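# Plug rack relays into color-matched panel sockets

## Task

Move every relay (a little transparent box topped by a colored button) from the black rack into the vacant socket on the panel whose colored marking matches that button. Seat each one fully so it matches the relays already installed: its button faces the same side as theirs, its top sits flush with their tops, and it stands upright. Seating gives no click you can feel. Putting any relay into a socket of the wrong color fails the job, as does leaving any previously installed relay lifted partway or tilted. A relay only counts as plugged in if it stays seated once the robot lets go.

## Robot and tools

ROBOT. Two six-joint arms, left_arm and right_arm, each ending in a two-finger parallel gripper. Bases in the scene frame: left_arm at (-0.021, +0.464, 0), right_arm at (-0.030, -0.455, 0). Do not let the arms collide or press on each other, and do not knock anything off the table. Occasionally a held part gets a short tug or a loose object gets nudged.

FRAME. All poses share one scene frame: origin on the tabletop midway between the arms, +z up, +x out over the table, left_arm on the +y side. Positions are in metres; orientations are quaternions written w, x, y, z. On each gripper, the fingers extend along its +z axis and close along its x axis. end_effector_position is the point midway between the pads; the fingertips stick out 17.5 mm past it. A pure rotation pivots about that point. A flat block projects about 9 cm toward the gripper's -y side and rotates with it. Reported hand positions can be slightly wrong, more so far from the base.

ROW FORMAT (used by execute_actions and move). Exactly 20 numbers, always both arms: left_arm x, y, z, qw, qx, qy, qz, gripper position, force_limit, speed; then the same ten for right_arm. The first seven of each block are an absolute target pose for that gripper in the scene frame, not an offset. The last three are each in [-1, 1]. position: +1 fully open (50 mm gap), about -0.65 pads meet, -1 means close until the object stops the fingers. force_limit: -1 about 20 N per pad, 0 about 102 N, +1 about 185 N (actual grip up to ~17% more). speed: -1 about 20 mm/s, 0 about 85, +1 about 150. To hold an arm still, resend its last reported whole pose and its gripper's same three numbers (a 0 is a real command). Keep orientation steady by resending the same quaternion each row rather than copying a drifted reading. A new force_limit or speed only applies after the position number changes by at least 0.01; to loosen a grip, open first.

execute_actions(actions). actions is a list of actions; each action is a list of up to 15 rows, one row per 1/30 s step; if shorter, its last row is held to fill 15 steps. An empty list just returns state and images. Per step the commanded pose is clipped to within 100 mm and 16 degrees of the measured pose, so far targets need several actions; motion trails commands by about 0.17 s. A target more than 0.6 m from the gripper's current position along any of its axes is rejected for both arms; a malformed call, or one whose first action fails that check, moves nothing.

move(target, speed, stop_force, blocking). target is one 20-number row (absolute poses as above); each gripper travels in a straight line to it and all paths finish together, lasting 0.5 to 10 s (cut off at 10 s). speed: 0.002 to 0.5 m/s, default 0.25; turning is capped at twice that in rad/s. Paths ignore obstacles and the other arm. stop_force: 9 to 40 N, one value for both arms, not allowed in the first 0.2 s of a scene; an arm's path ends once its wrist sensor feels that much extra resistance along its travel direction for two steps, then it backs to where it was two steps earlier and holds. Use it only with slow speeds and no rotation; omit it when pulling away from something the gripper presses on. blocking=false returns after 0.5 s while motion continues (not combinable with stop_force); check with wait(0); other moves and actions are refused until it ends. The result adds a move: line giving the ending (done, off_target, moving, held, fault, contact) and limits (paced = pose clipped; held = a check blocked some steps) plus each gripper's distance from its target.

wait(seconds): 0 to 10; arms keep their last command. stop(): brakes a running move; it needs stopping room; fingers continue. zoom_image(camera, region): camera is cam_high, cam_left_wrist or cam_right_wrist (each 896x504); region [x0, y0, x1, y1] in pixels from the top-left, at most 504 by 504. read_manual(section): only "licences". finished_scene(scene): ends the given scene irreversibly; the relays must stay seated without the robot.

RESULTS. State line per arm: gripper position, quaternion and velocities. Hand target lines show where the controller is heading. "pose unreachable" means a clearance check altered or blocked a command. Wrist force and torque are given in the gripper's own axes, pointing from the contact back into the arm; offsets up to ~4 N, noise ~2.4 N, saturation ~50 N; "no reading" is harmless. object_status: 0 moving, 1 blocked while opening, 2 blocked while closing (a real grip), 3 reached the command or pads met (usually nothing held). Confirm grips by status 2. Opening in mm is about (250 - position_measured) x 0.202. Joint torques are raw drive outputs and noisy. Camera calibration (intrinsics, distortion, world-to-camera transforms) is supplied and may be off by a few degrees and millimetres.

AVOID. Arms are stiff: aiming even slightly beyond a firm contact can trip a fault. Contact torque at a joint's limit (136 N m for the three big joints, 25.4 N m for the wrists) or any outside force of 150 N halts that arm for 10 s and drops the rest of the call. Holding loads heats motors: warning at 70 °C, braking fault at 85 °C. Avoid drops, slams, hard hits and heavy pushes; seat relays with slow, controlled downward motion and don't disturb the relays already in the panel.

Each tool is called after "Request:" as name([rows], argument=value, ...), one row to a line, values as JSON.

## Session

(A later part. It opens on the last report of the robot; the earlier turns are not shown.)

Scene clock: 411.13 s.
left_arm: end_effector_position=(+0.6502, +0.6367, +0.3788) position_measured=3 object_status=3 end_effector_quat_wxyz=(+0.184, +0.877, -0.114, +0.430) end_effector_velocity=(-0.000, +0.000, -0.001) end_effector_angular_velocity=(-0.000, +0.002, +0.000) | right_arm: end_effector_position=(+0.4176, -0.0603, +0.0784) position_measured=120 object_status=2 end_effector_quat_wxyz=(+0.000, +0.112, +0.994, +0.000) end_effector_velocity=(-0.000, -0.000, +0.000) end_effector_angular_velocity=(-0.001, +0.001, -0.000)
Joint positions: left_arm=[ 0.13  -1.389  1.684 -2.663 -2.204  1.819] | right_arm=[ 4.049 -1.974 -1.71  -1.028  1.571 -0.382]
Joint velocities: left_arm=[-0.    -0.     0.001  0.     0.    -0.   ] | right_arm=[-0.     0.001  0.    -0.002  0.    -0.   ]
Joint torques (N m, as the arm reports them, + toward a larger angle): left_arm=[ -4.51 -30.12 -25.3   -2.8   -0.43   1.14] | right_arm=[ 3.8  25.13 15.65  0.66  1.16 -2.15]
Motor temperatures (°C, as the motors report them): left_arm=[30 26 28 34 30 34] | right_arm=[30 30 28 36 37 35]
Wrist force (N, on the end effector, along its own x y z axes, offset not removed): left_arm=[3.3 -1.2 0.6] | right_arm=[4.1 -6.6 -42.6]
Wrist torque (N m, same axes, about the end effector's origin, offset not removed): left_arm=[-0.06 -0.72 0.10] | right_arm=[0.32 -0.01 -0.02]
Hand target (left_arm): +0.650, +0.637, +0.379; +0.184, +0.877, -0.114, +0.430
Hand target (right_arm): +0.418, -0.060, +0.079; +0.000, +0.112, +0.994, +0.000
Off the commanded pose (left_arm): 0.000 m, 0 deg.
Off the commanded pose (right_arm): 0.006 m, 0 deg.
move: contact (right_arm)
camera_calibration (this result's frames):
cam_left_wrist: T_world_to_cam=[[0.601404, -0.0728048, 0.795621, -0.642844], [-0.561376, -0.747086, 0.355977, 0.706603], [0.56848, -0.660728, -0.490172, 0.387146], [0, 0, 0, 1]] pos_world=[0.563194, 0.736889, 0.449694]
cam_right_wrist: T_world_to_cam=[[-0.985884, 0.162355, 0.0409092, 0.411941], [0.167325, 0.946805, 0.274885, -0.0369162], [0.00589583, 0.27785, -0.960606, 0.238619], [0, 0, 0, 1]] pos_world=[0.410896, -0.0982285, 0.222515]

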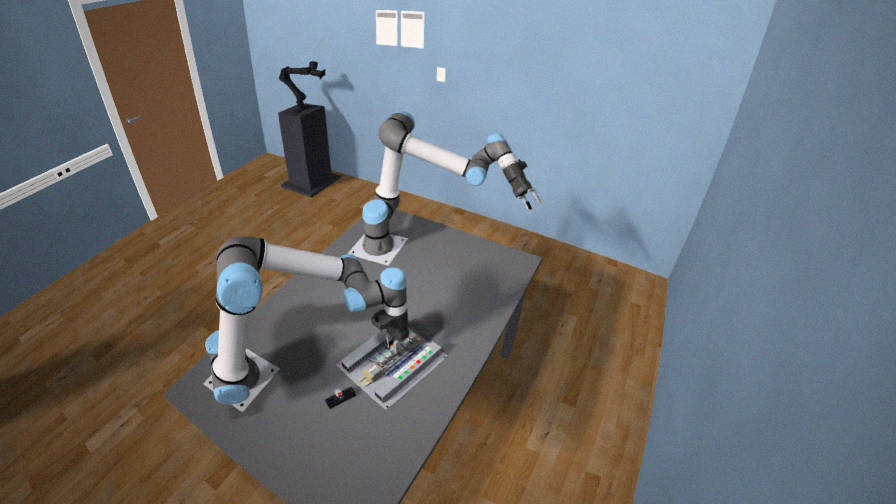

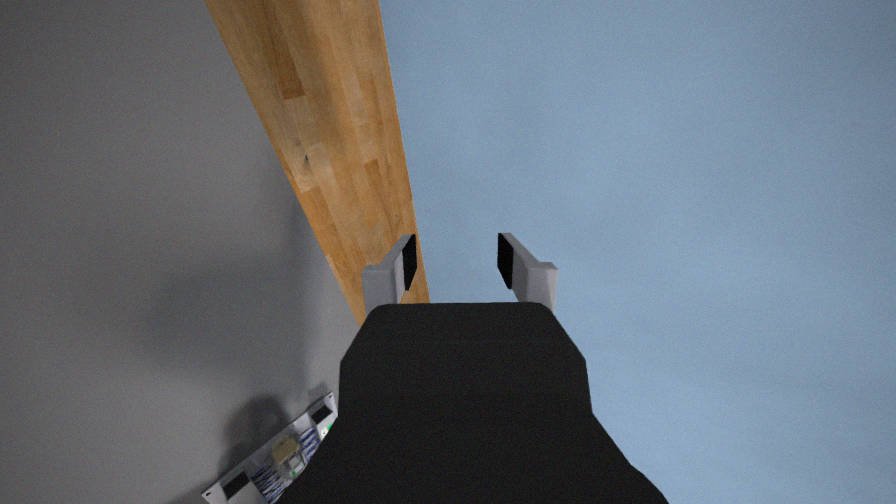

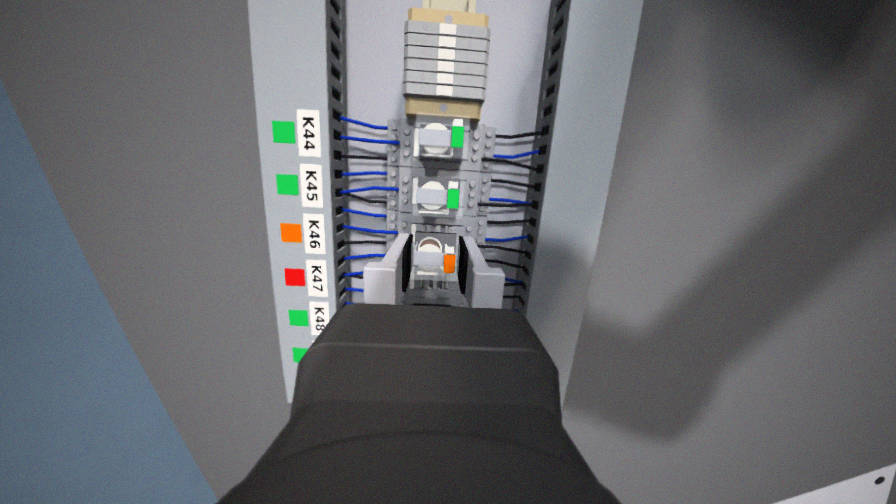

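Request:
move(target=[0.6502,0.6367,0.3788,0.184,0.877,-0.114,0.430,1,0,0, 0.4176,-0.0603,0.0815,0,0.1123,0.9937,0,-1,-0.4,-0.5], speed=0.006)

Request:
zoom_image(camera="cam_right_wrist", region=[370,110,510,300])

Scene clock: 414.90 s.
left_arm: end_effector_position=(+0.6502, +0.6367, +0.3788) position_measured=3 object_status=3 end_effector_quat_wxyz=(+0.184, +0.877, -0.114, +0.430) end_effector_velocity=(-0.000, +0.001, -0.001) end_effector_angular_velocity=(-0.000, +0.001, +0.001) | right_arm: end_effector_position=(+0.4176, -0.0603, +0.0814) position_measured=120 object_status=2 end_effector_quat_wxyz=(+0.000, +0.112, +0.994, +0.000) end_effector_velocity=(+0.000, +0.000, +0.002) end_effector_angular_velocity=(+0.001, -0.001, +0.000)
Joint positions: left_arm=[ 0.13  -1.389  1.684 -2.663 -2.204  1.819] | right_arm=[ 4.049 -1.97  -1.706 -1.036  1.571 -0.382]
Joint velocities: left_arm=[ 0.001  0.     0.001 -0.    -0.     0.   ] | right_arm=[ 0.     0.003  0.002 -0.003 -0.    -0.   ]
Joint torques (N m, as the arm reports them, + toward a larger angle): left_arm=[ -3.23 -31.08 -26.07  -2.58  -0.68   1.32] | right_arm=[ 1.8  53.19 34.89  1.58  1.11  2.27]
Motor temperatures (°C, as the motors report them): left_arm=[30 26 28 34 30 34] | right_arm=[30 30 28 36 37 35]
Wrist force (N, on the end effector, along its own x y z axes, offset not removed): left_arm=[3.2 -1.8 0.7] | right_arm=[0.4 1.3 1.3]
Wrist torque (N m, same axes, about the end effector's origin, offset not removed): left_arm=[-0.23 -0.64 0.06] | right_arm=[0.28 -0.05 0.06]
Hand target (left_arm): +0.650, +0.637, +0.379; +0.184, +0.877, -0.114, +0.430
Hand target (right_arm): +0.418, -0.060, +0.081; +0.000, +0.112, +0.994, +0.000
Off the commanded pose (left_arm): 0.000 m, 0 deg.
Off the commanded pose (right_arm): 0.000 m, 0 deg.
move: done
camera_calibration (this result's frames):
cam_left_wrist: T_world_to_cam=[[0.601404, -0.0728052, 0.795621, -0.642844], [-0.561376, -0.747086, 0.355977, 0.706603], [0.56848, -0.660728, -0.490172, 0.387146], [0, 0, 0, 1]] pos_world=[0.563194, 0.736889, 0.449694]
cam_right_wrist: T_world_to_cam=[[-0.985869, 0.162391, 0.0411251, 0.411791], [0.167423, 0.946916, 0.274446, -0.0377172], [0.00562564, 0.277453, -0.960723, 0.241574], [0, 0, 0, 1]] pos_world=[0.410927, -0.0981817, 0.225502]

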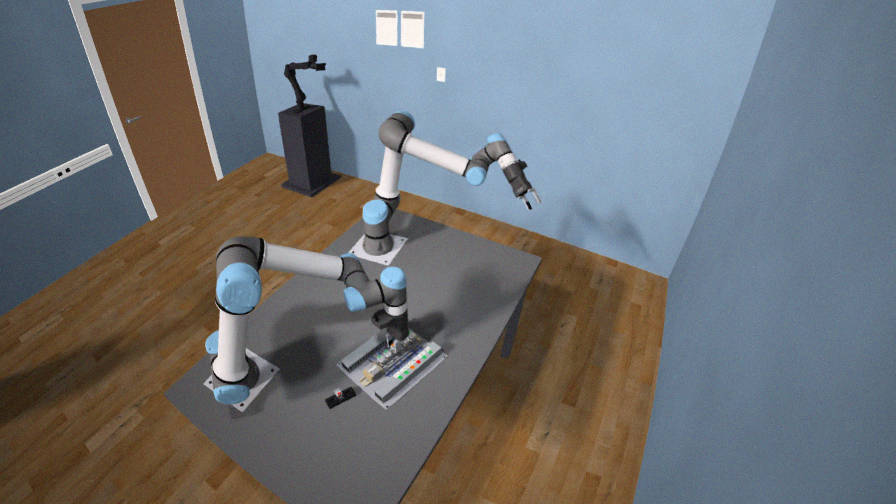

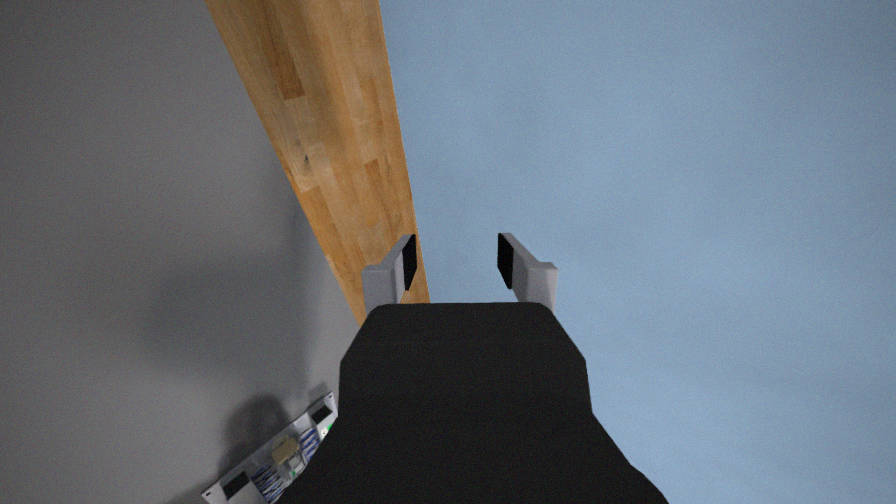

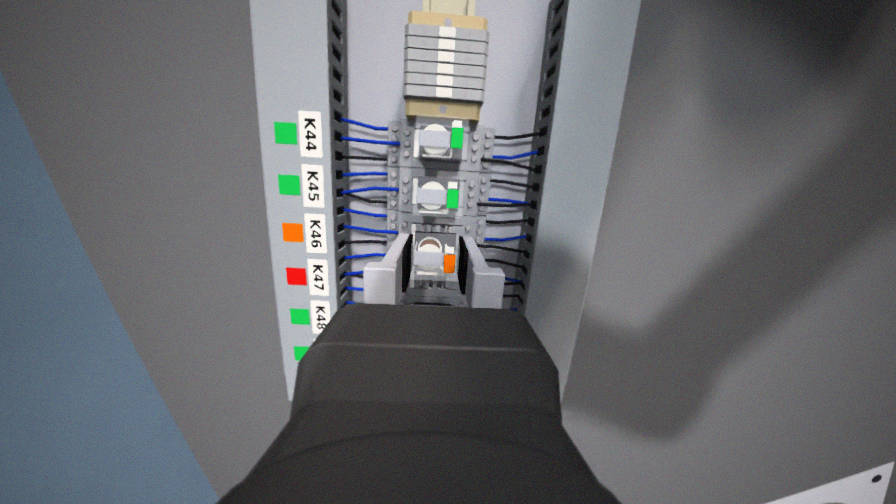

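Region (370, 110, 510, 300) of cam_right_wrist's 896x504 image, scaled by 2.653, with more detail than that image has; it fills the left 371 columns of this view, and the rest is white.

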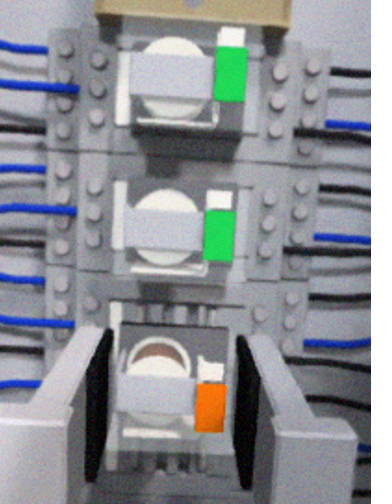

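Request:
move(target=[0.6502,0.6367,0.3788,0.184,0.877,-0.114,0.430,1,0,0, 0.4168,-0.0637,0.0815,0,0.1123,0.9937,0,-1,-0.4,-0.5], speed=0.01)

Request:
zoom_image(camera="cam_right_wrist", region=[370,110,510,300])

Scene clock: 455.73 s.
left_arm: end_effector_position=(+0.6502, +0.6367, +0.3788) position_measured=3 object_status=3 end_effector_quat_wxyz=(+0.184, +0.877, -0.114, +0.430) end_effector_velocity=(-0.000, -0.000, -0.001) end_effector_angular_velocity=(-0.000, +0.002, +0.000) | right_arm: end_effector_position=(+0.4168, -0.0635, +0.0815) position_measured=120 object_status=2 end_effector_quat_wxyz=(-0.000, +0.112, +0.994, -0.000) end_effector_velocity=(-0.000, -0.001, -0.000) end_effector_angular_velocity=(+0.001, -0.001, -0.000)
Joint positions: left_arm=[ 0.13  -1.389  1.684 -2.663 -2.204  1.819] | right_arm=[ 4.047 -1.965 -1.715 -1.033  1.571 -0.384]
Joint velocities: left_arm=[-0.    -0.     0.002  0.     0.     0.   ] | right_arm=[-0.001  0.002 -0.004  0.003 -0.    -0.001]
Joint torques (N m, as the arm reports them, + toward a larger angle): left_arm=[ -3.89 -31.63 -26.53  -2.85  -0.74   1.25] | right_arm=[-10.67  52.92   9.4    5.09   0.3   -2.27]
Motor temperatures (°C, as the motors report them): left_arm=[30 26 28 34 30 34] | right_arm=[30 30 28 36 37 35]
Wrist force (N, on the end effector, along its own x y z axes, offset not removed): left_arm=[2.8 -1.0 0.7] | right_arm=[2.3 0.0 0.8]
Wrist torque (N m, same axes, about the end effector's origin, offset not removed): left_arm=[-0.14 -0.62 0.05] | right_arm=[0.11 -0.39 0.05]
Hand target (left_arm): +0.650, +0.637, +0.379; +0.184, +0.877, -0.114, +0.430
Hand target (right_arm): +0.417, -0.064, +0.082; -0.000, +0.112, +0.994, +0.000
Off the commanded pose (left_arm): 0.000 m, 0 deg.
Off the commanded pose (right_arm): 0.000 m, 0 deg.
move: done
camera_calibration (this result's frames):
cam_left_wrist: T_world_to_cam=[[0.601405, -0.0728049, 0.79562, -0.642844], [-0.561376, -0.747086, 0.355977, 0.706602], [0.56848, -0.660728, -0.490172, 0.387146], [0, 0, 0, 1]] pos_world=[0.563194, 0.736889, 0.449694]
cam_right_wrist: T_world_to_cam=[[-0.98587, 0.162387, 0.0411302, 0.411556], [0.167421, 0.946919, 0.274435, -0.034548], [0.00561771, 0.277443, -0.960726, 0.242634], [0, 0, 0, 1]] pos_world=[0.410162, -0.101434, 0.225658]

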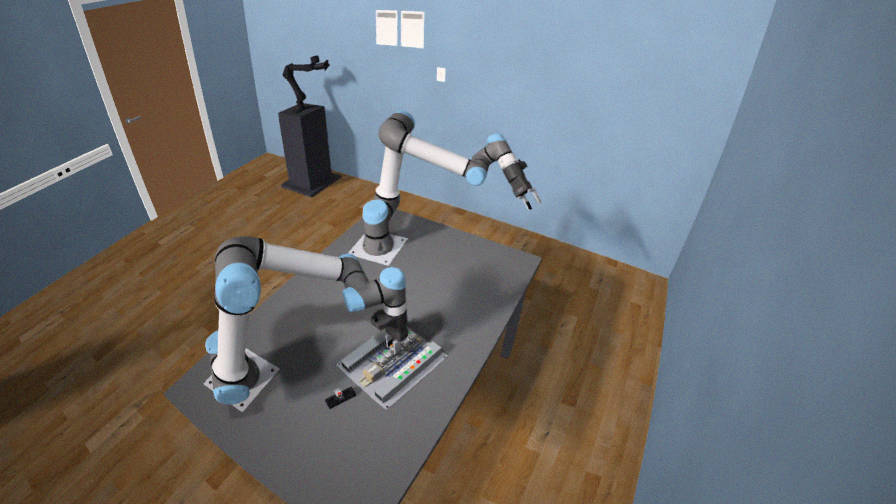

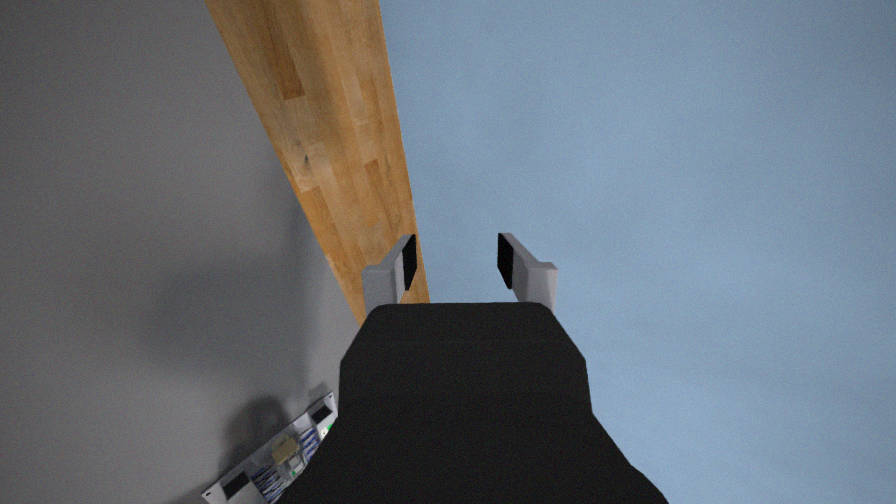

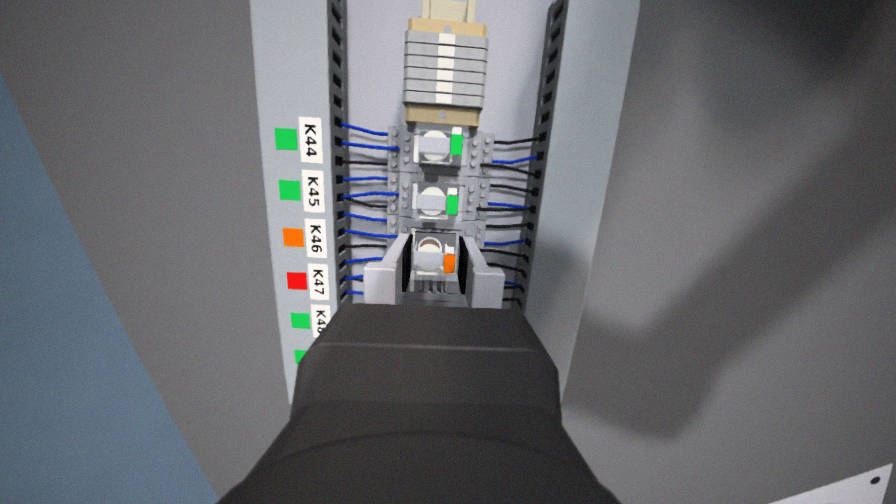

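Region (370, 110, 510, 300) of cam_right_wrist's 896x504 image, scaled by 2.653, with more detail than that image has; it fills the left 371 columns of this view, and the rest is white.

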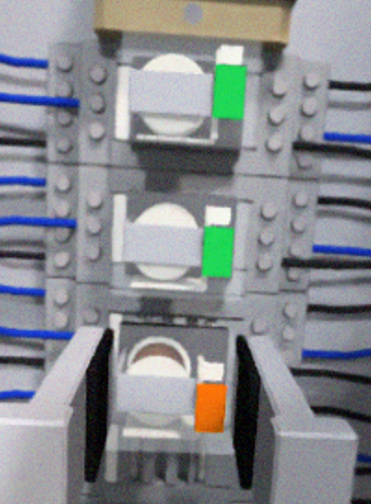

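Request:
move(target=[0.6502,0.6367,0.3788,0.184,0.877,-0.114,0.430,1,0,0, 0.4168,-0.0637,0.074,0,0.1123,0.9937,0,-1,-0.4,-0.5], speed=0.004, stop_force=18)

Scene clock: 458.67 s.
left_arm: end_effector_position=(+0.6502, +0.6367, +0.3788) position_measured=3 object_status=3 end_effector_quat_wxyz=(+0.184, +0.877, -0.114, +0.430) end_effector_velocity=(+0.000, -0.001, -0.000) end_effector_angular_velocity=(-0.001, +0.000, -0.001) | right_arm: end_effector_position=(+0.4168, -0.0638, +0.0776) position_measured=120 object_status=2 end_effector_quat_wxyz=(-0.000, +0.112, +0.994, -0.000) end_effector_velocity=(-0.001, -0.001, -0.000) end_effector_angular_velocity=(-0.003, +0.002, -0.000)
Joint positions: left_arm=[ 0.13  -1.389  1.684 -2.663 -2.204  1.819] | right_arm=[ 4.047 -1.969 -1.72  -1.024  1.571 -0.384]
Joint velocities: left_arm=[-0.001 -0.     0.    -0.    -0.001  0.   ] | right_arm=[-0.    -0.     0.    -0.004  0.     0.   ]
Joint torques (N m, as the arm reports them, + toward a larger angle): left_arm=[ -4.33 -31.45 -27.24  -2.97  -0.69   1.29] | right_arm=[-8.31 34.19 20.56  2.16  0.56 -2.16]
Motor temperatures (°C, as the motors report them): left_arm=[30 26 28 34 30 34] | right_arm=[30 30 28 36 37 35]
Wrist force (N, on the end effector, along its own x y z axes, offset not removed): left_arm=[3.0 -1.6 -0.2] | right_arm=[4.1 -7.1 -31.2]
Wrist torque (N m, same axes, about the end effector's origin, offset not removed): left_arm=[-0.22 -0.64 0.07] | right_arm=[0.61 0.03 0.06]
Hand target (left_arm): +0.650, +0.637, +0.379; +0.184, +0.877, -0.114, +0.430
Hand target (right_arm): +0.417, -0.064, +0.078; +0.000, +0.112, +0.994, +0.000
Off the commanded pose (left_arm): 0.000 m, 0 deg.
Off the commanded pose (right_arm): 0.004 m, 0 deg.
move: contact (right_arm)
camera_calibration (this result's frames):
cam_left_wrist: T_world_to_cam=[[0.601404, -0.072805, 0.795621, -0.642844], [-0.561376, -0.747086, 0.355977, 0.706603], [0.56848, -0.660728, -0.490172, 0.387146], [0, 0, 0, 1]] pos_world=[0.563194, 0.736889, 0.449694]
cam_right_wrist: T_world_to_cam=[[-0.985861, 0.162421, 0.0412041, 0.411682], [0.167475, 0.946953, 0.274286, -0.0332529], [0.00553158, 0.277309, -0.960765, 0.238963], [0, 0, 0, 1]] pos_world=[0.410109, -0.101644, 0.221745]

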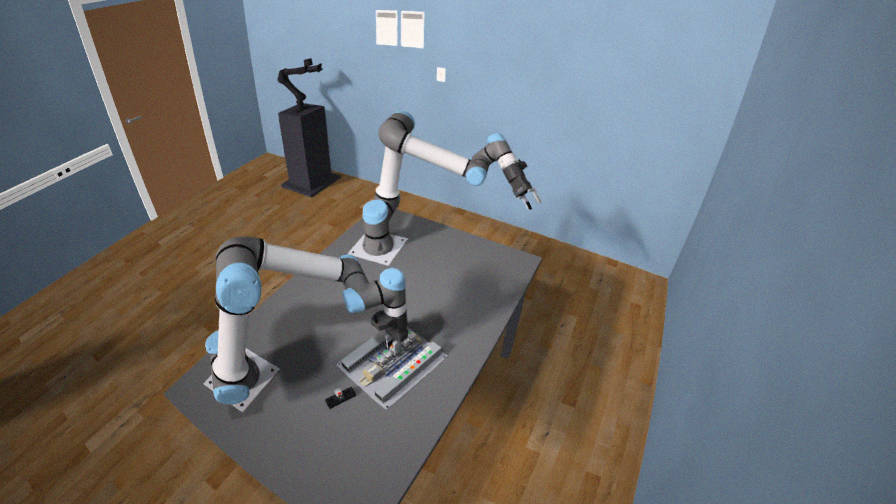

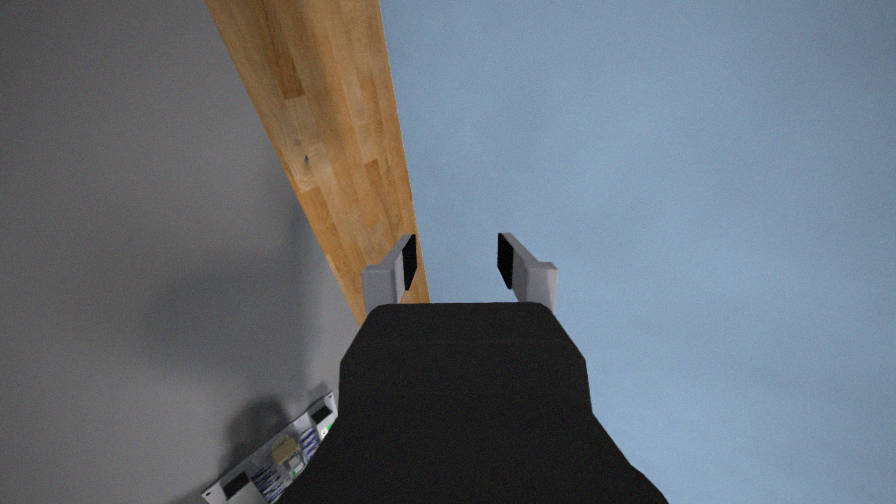

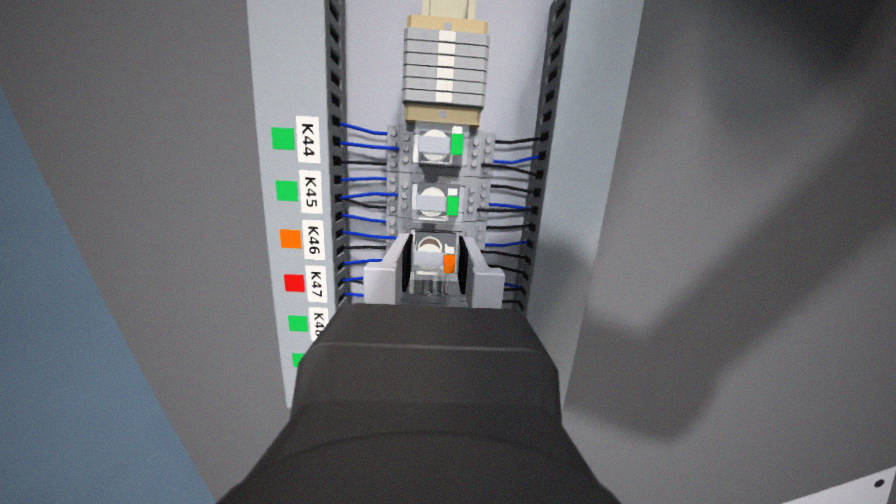

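Request:
move(target=[0.6502,0.6367,0.3788,0.184,0.877,-0.114,0.430,1,0,0, 0.4168,-0.0637,0.072,0,0.1123,0.9937,0,-1,-0.4,-0.5], speed=0.003, stop_force=40)

Scene clock: 461.10 s.
left_arm: end_effector_position=(+0.6502, +0.6367, +0.3788) position_measured=3 object_status=3 end_effector_quat_wxyz=(+0.184, +0.877, -0.114, +0.430) end_effector_velocity=(-0.000, -0.001, -0.001) end_effector_angular_velocity=(-0.001, +0.002, -0.001) | right_arm: end_effector_position=(+0.4168, -0.0637, +0.0769) position_measured=120 object_status=2 end_effector_quat_wxyz=(+0.000, +0.112, +0.994, +0.000) end_effector_velocity=(-0.000, -0.001, -0.000) end_effector_angular_velocity=(-0.003, +0.002, +0.000)
Joint positions: left_arm=[ 0.13  -1.389  1.684 -2.663 -2.204  1.819] | right_arm=[ 4.047 -1.97  -1.721 -1.022  1.571 -0.384]
Joint velocities: left_arm=[-0.001 -0.     0.002  0.001 -0.001  0.   ] | right_arm=[ 0.    -0.     0.    -0.003 -0.     0.   ]
Joint torques (N m, as the arm reports them, + toward a larger angle): left_arm=[ -2.93 -32.45 -25.94  -2.76  -0.73   1.28] | right_arm=[-8.56 19.65 10.64  1.68  0.35 -2.1 ]
Motor temperatures (°C, as the motors report them): left_arm=[30 26 28 34 30 34] | right_arm=[30 30 28 36 37 35]
Wrist force (N, on the end effector, along its own x y z axes, offset not removed): left_arm=[2.0 -1.0 2.4] | right_arm=[9.2 -11.9 -50.0]
Wrist torque (N m, same axes, about the end effector's origin, offset not removed): left_arm=[-0.01 -0.53 0.10] | right_arm=[0.74 -0.02 0.07]
Hand target (left_arm): +0.650, +0.637, +0.379; +0.184, +0.877, -0.114, +0.430
Hand target (right_arm): +0.417, -0.064, +0.077; +0.000, +0.112, +0.994, +0.000
Off the commanded pose (left_arm): 0.000 m, 0 deg.
Off the commanded pose (right_arm): 0.005 m, 0 deg.
move: contact (right_arm)
camera_calibration (this result's frames):
cam_left_wrist: T_world_to_cam=[[0.601404, -0.0728049, 0.795621, -0.642844], [-0.561376, -0.747086, 0.355977, 0.706603], [0.56848, -0.660728, -0.490172, 0.387146], [0, 0, 0, 1]] pos_world=[0.563194, 0.736889, 0.449694]
cam_right_wrist: T_world_to_cam=[[-0.985875, 0.162401, 0.0409394, 0.411796], [0.167379, 0.946814, 0.274822, -0.0332097], [0.00586926, 0.277793, -0.960623, 0.238187], [0, 0, 0, 1]] pos_world=[0.41014, -0.101599, 0.221076]

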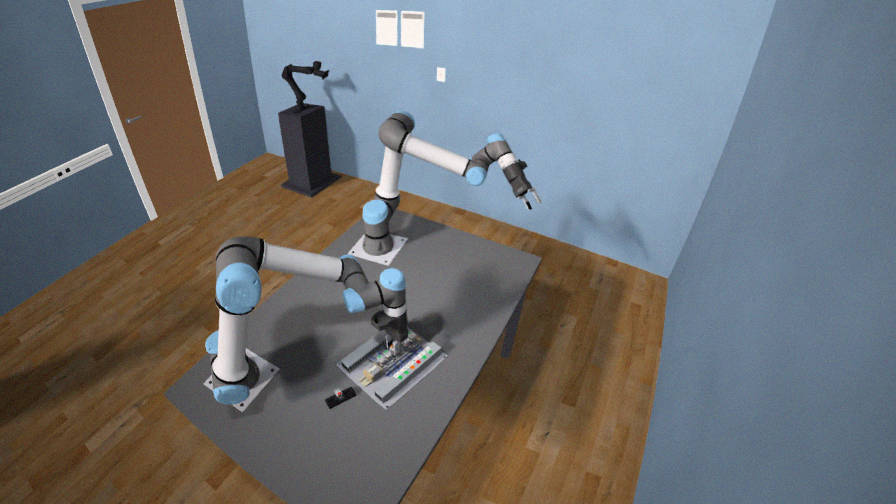

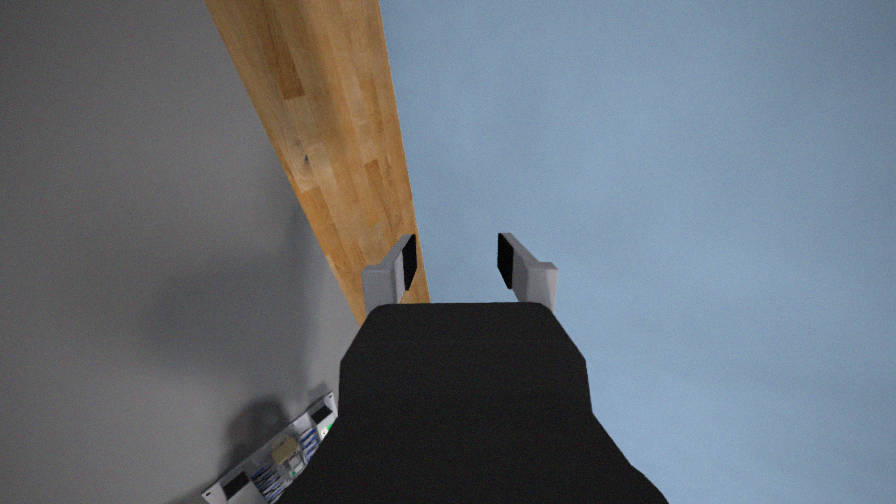

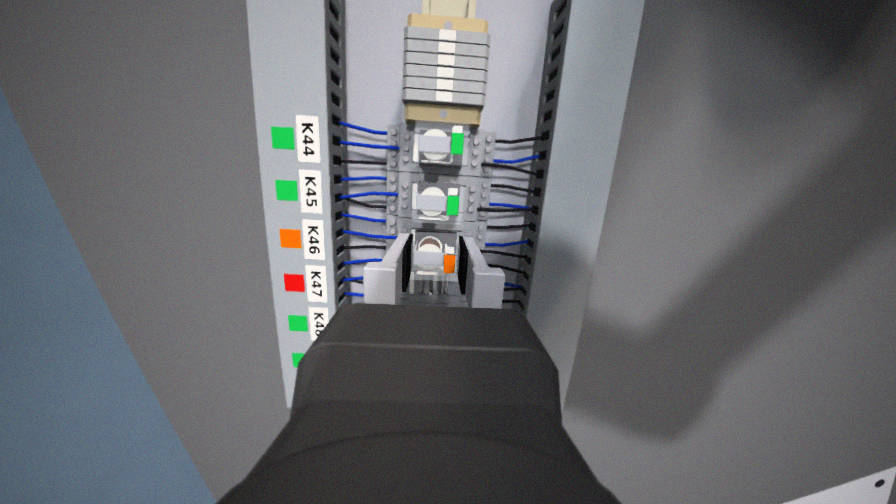

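Request:
move(target=[0.6502,0.6367,0.3788,0.184,0.877,-0.114,0.430,1,0,0, 0.4168,-0.0637,0.0792,0,0.1123,0.9937,0,-1,-0.4,-0.5], speed=0.004)

Request:
zoom_image(camera="cam_right_wrist", region=[370,110,510,300])

Scene clock: 469.73 s.
left_arm: end_effector_position=(+0.6502, +0.6367, +0.3788) position_measured=3 object_status=3 end_effector_quat_wxyz=(+0.184, +0.877, -0.114, +0.430) end_effector_velocity=(+0.000, +0.000, +0.001) end_effector_angular_velocity=(+0.000, -0.002, +0.000) | right_arm: end_effector_position=(+0.4168, -0.0637, +0.0791) position_measured=120 object_status=2 end_effector_quat_wxyz=(-0.000, +0.112, +0.994, -0.000) end_effector_velocity=(-0.000, -0.000, +0.001) end_effector_angular_velocity=(-0.002, +0.001, +0.000)
Joint positions: left_arm=[ 0.13  -1.389  1.684 -2.663 -2.204  1.819] | right_arm=[ 4.047 -1.967 -1.718 -1.027  1.571 -0.384]
Joint velocities: left_arm=[ 0.    -0.    -0.    -0.001  0.     0.   ] | right_arm=[ 0.     0.001  0.001 -0.005  0.     0.   ]
Joint torques (N m, as the arm reports them, + toward a larger angle): left_arm=[ -2.79 -32.7  -26.75  -3.04  -0.71   0.98] | right_arm=[-6.23 53.85 33.57  2.07  0.34 -2.21]
Motor temperatures (°C, as the motors report them): left_arm=[30 26 28 34 30 34] | right_arm=[30 30 28 36 37 35]
Wrist force (N, on the end effector, along its own x y z axes, offset not removed): left_arm=[2.8 0.5 0.6] | right_arm=[2.2 -0.2 2.4]
Wrist torque (N m, same axes, about the end effector's origin, offset not removed): left_arm=[0.12 -0.60 0.04] | right_arm=[0.31 -0.42 0.01]
Hand target (left_arm): +0.650, +0.637, +0.379; +0.184, +0.877, -0.114, +0.430
Hand target (right_arm): +0.417, -0.064, +0.079; +0.000, +0.112, +0.994, +0.000
Off the commanded pose (left_arm): 0.000 m, 0 deg.
Off the commanded pose (right_arm): 0.000 m, 0 deg.
move: done
camera_calibration (this result's frames):
cam_left_wrist: T_world_to_cam=[[0.601405, -0.0728049, 0.795621, -0.642844], [-0.561376, -0.747086, 0.355977, 0.706603], [0.56848, -0.660728, -0.490172, 0.387146], [0, 0, 0, 1]] pos_world=[0.563194, 0.736889, 0.449694]
cam_right_wrist: T_world_to_cam=[[-0.985865, 0.162416, 0.0411354, 0.411665], [0.16745, 0.946917, 0.274425, -0.0337367], [0.00561929, 0.277434, -0.960728, 0.240332], [0, 0, 0, 1]] pos_world=[0.410145, -0.101591, 0.223218]

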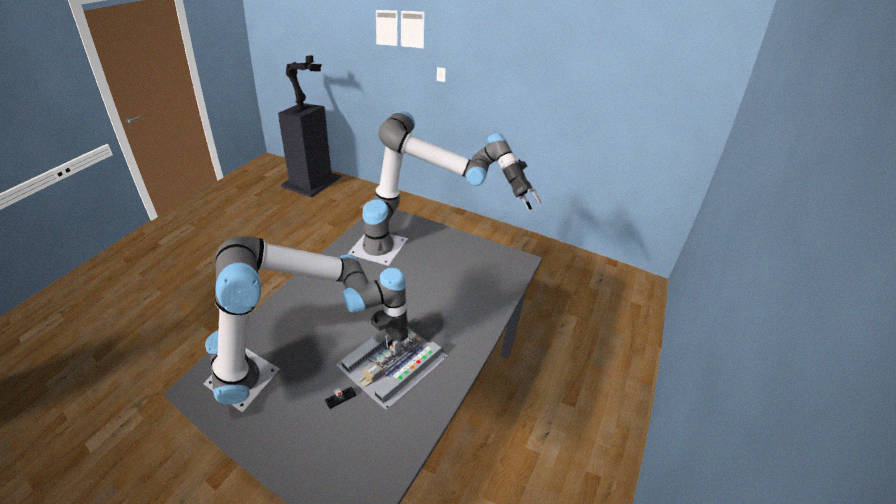

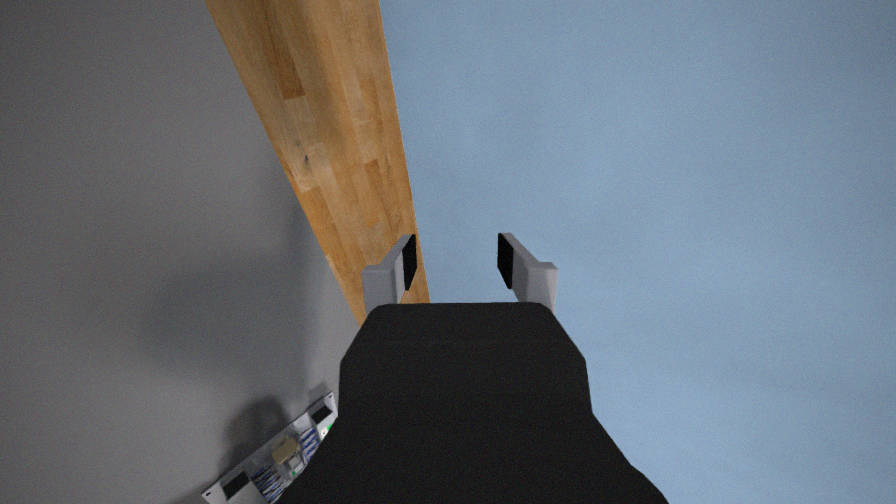

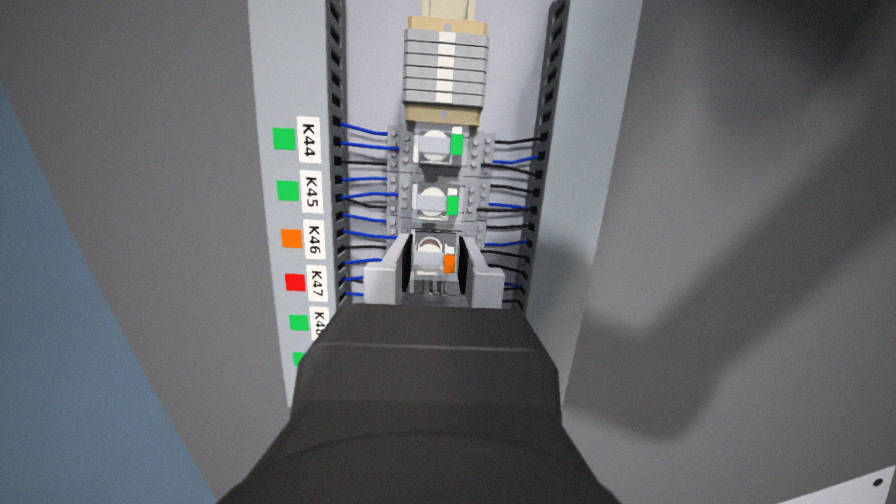

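Region (370, 110, 510, 300) of cam_right_wrist's 896x504 image, scaled by 2.653, with more detail than that image has; it fills the left 371 columns of this view, and the rest is white.

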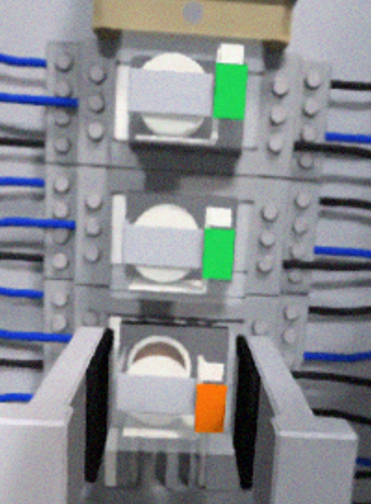

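Request:
zoom_image(camera="cam_right_wrist", region=[400,170,480,300])

Request:
zoom_image(camera="cam_high", region=[360,310,440,380])

Region (400, 170, 480, 300) of cam_right_wrist's 896x504 image, scaled by 3.877, with more detail than that image has; it fills the left 310 columns of this view, and the rest is white.

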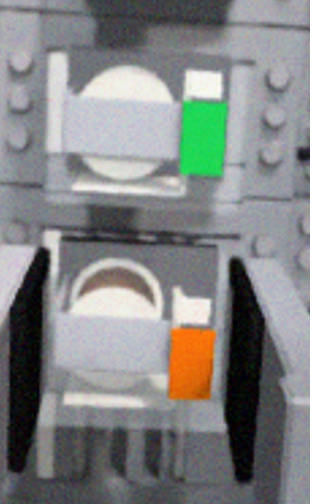

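Region (360, 310, 440, 380) of cam_high's 896x504 image, scaled by 6.300, with more detail than that image has; it fills the top 441 rows of this view, and the rest is white.

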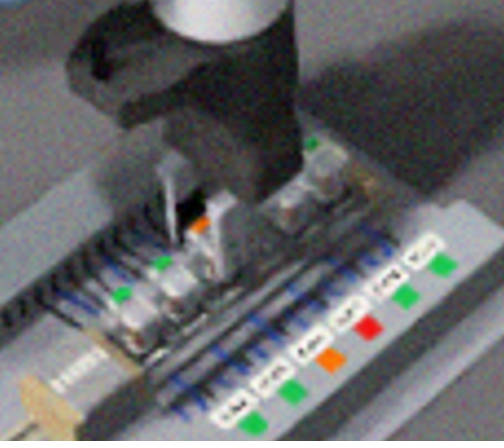

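Request:
move(target=[0.6502,0.6367,0.3788,0.184,0.877,-0.114,0.430,1,0,0, 0.4166,-0.0645,0.0795,0,0.1123,0.9937,0,-1,-0.4,-0.5], speed=0.005)

Request:
move(target=[0.6502,0.6367,0.3788,0.184,0.877,-0.114,0.430,1,0,0, 0.4166,-0.0645,0.074,0,0.1123,0.9937,0,-1,-0.4,-0.5], speed=0.003, stop_force=15)

Scene clock: 503.43 s.
left_arm: end_effector_position=(+0.6502, +0.6367, +0.3788) position_measured=3 object_status=3 end_effector_quat_wxyz=(+0.184, +0.877, -0.114, +0.430) end_effector_velocity=(-0.000, -0.000, -0.001) end_effector_angular_velocity=(-0.000, +0.001, -0.000) | right_arm: end_effector_position=(+0.4166, -0.0644, +0.0795) position_measured=120 object_status=2 end_effector_quat_wxyz=(-0.000, +0.112, +0.994, +0.000) end_effector_velocity=(-0.000, -0.001, +0.000) end_effector_angular_velocity=(-0.000, +0.000, -0.000)
Joint positions: left_arm=[ 0.13  -1.389  1.684 -2.663 -2.204  1.819] | right_arm=[ 4.047 -1.965 -1.72  -1.027  1.571 -0.385]
Joint velocities: left_arm=[-0.     0.     0.001  0.     0.     0.   ] | right_arm=[-0.001  0.001 -0.001 -0.001  0.    -0.   ]
Joint torques (N m, as the arm reports them, + toward a larger angle): left_arm=[ -3.64 -32.26 -27.38  -3.02  -0.94   1.17] | right_arm=[-11.35  53.43  11.04   1.82  -0.29  -2.17]
Motor temperatures (°C, as the motors report them): left_arm=[30 26 28 34 30 34] | right_arm=[30 30 28 36 37 35]
Wrist force (N, on the end effector, along its own x y z axes, offset not removed): left_arm=[3.1 -0.3 1.5] | right_arm=[1.2 1.7 1.1]
Wrist torque (N m, same axes, about the end effector's origin, offset not removed): left_arm=[0.08 -0.64 0.05] | right_arm=[0.39 -0.27 0.03]
Hand target (left_arm): +0.650, +0.637, +0.379; +0.184, +0.877, -0.114, +0.430
Hand target (right_arm): +0.417, -0.064, +0.080; -0.000, +0.112, +0.994, +0.000
Off the commanded pose (left_arm): 0.000 m, 0 deg.
Off the commanded pose (right_arm): 0.000 m, 0 deg.
move: done
camera_calibration (this result's frames):
cam_left_wrist: T_world_to_cam=[[0.601404, -0.072805, 0.795621, -0.642844], [-0.561376, -0.747086, 0.355977, 0.706603], [0.56848, -0.660728, -0.490172, 0.387146], [0, 0, 0, 1]] pos_world=[0.563194, 0.736889, 0.449694]
cam_right_wrist: T_world_to_cam=[[-0.985882, 0.162313, 0.0411272, 0.411534], [0.167348, 0.94693, 0.274441, -0.033085], [0.00560074, 0.277449, -0.960724, 0.24095], [0, 0, 0, 1]] pos_world=[0.409911, -0.102319, 0.223641]

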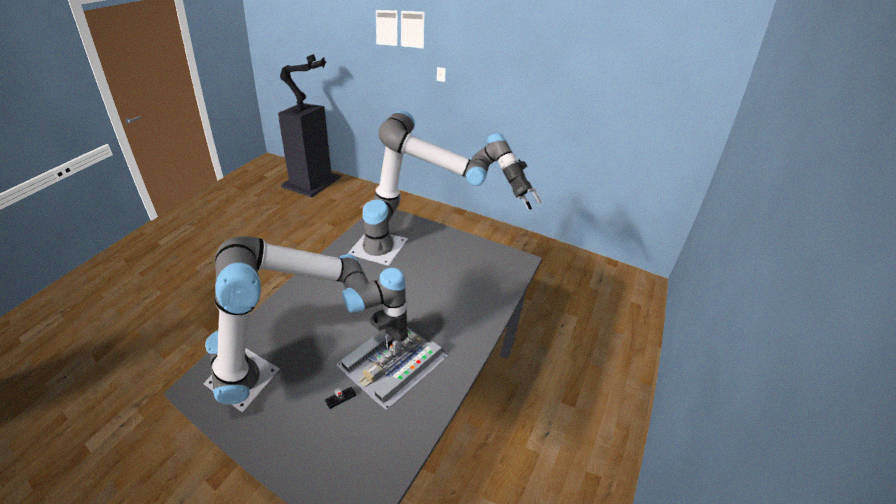

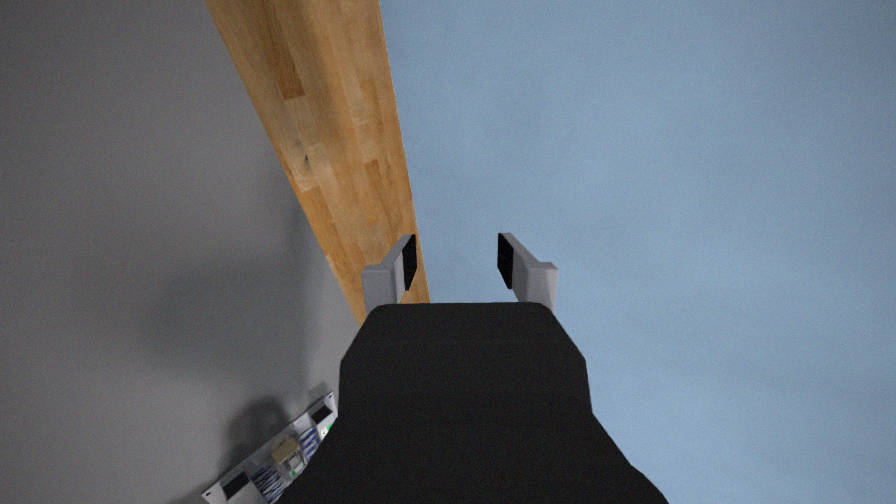

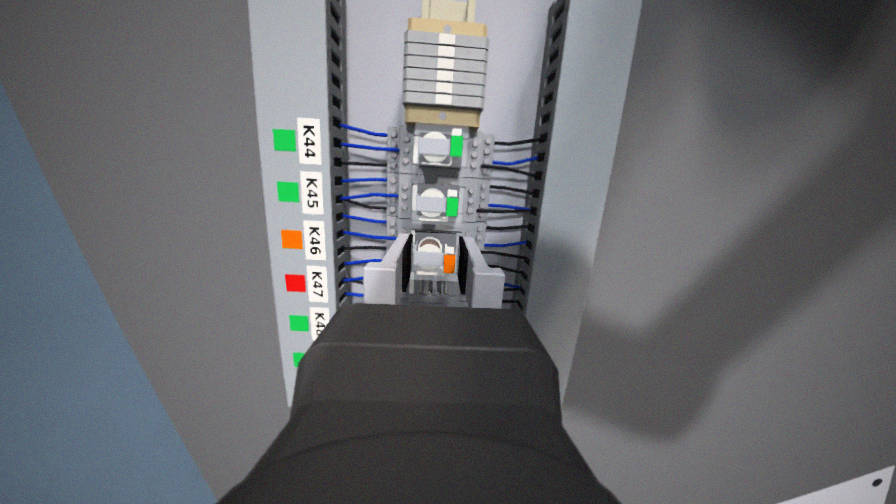

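Scene clock: 504.50 s.
left_arm: end_effector_position=(+0.6502, +0.6367, +0.3788) position_measured=3 object_status=3 end_effector_quat_wxyz=(+0.184, +0.877, -0.114, +0.430) end_effector_velocity=(-0.000, +0.000, -0.000) end_effector_angular_velocity=(+0.001, +0.000, +0.000) | right_arm: end_effector_position=(+0.4166, -0.0645, +0.0773) position_measured=120 object_status=2 end_effector_quat_wxyz=(-0.000, +0.112, +0.994, -0.000) end_effector_velocity=(-0.000, -0.000, -0.000) end_effector_angular_velocity=(-0.001, +0.001, +0.000)
Joint positions: left_arm=[ 0.13  -1.389  1.684 -2.663 -2.204  1.819] | right_arm=[ 4.047 -1.968 -1.722 -1.022  1.571 -0.385]
Joint velocities: left_arm=[-0.    -0.     0.001 -0.001  0.001  0.   ] | right_arm=[-0.    -0.    -0.    -0.001 -0.    -0.   ]
Joint torques (N m, as the arm reports them, + toward a larger angle): left_arm=[ -2.69 -32.1  -28.59  -2.98  -0.58   1.24] | right_arm=[-12.55  34.45  18.26   1.32  -0.53  -2.22]
Motor temperatures (°C, as the motors report them): left_arm=[30 26 28 34 30 34] | right_arm=[30 30 28 36 37 35]
Wrist force (N, on the end effector, along its own x y z axes, offset not removed): left_arm=[3.6 -1.0 1.2] | right_arm=[4.3 -3.5 -20.4]
Wrist torque (N m, same axes, about the end effector's origin, offset not removed): left_arm=[-0.11 -0.74 0.03] | right_arm=[0.04 0.28 -0.06]
Hand target (left_arm): +0.650, +0.637, +0.379; +0.184, +0.877, -0.114, +0.430
Hand target (right_arm): +0.417, -0.064, +0.078; +0.000, +0.112, +0.994, +0.000
Off the commanded pose (left_arm): 0.000 m, 0 deg.
Off the commanded pose (right_arm): 0.003 m, 0 deg.
move: contact (right_arm)
camera_calibration (this result's frames):
cam_left_wrist: T_world_to_cam=[[0.601405, -0.0728049, 0.795621, -0.642844], [-0.561376, -0.747086, 0.355977, 0.706603], [0.56848, -0.660728, -0.490172, 0.387146], [0, 0, 0, 1]] pos_world=[0.563194, 0.736889, 0.449694]
cam_right_wrist: T_world_to_cam=[[-0.985879, 0.162329, 0.0411401, 0.411613], [0.167368, 0.946934, 0.274415, -0.0324563], [0.00558875, 0.277426, -0.960731, 0.238897], [0, 0, 0, 1]] pos_world=[0.409898, -0.102359, 0.221489]

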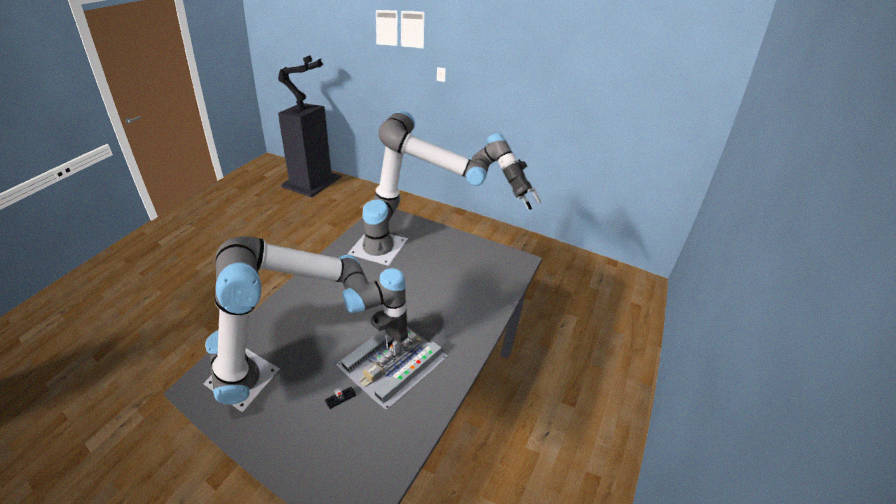

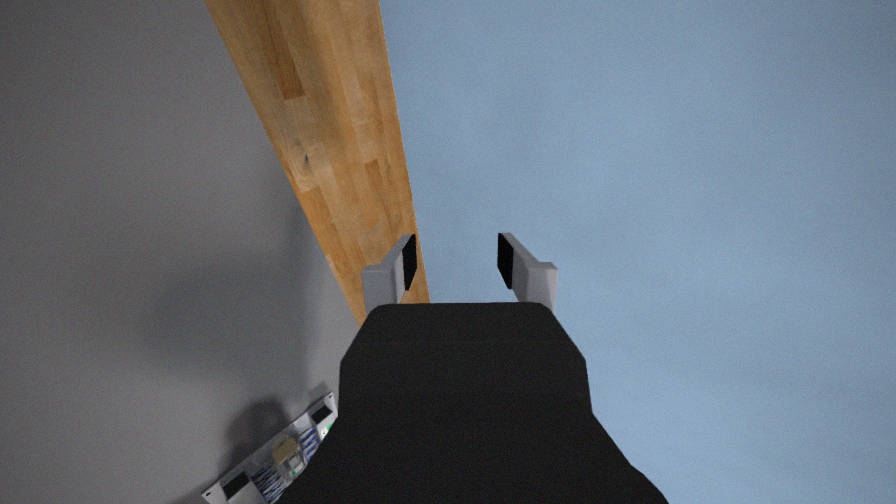

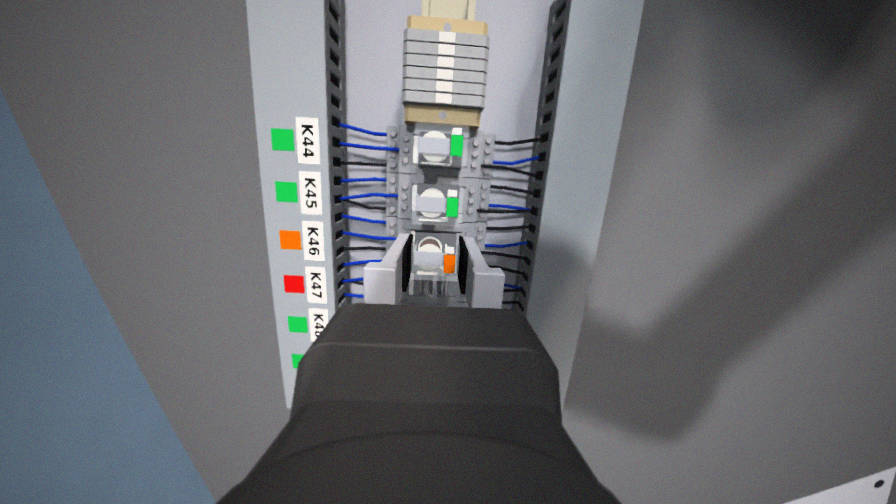

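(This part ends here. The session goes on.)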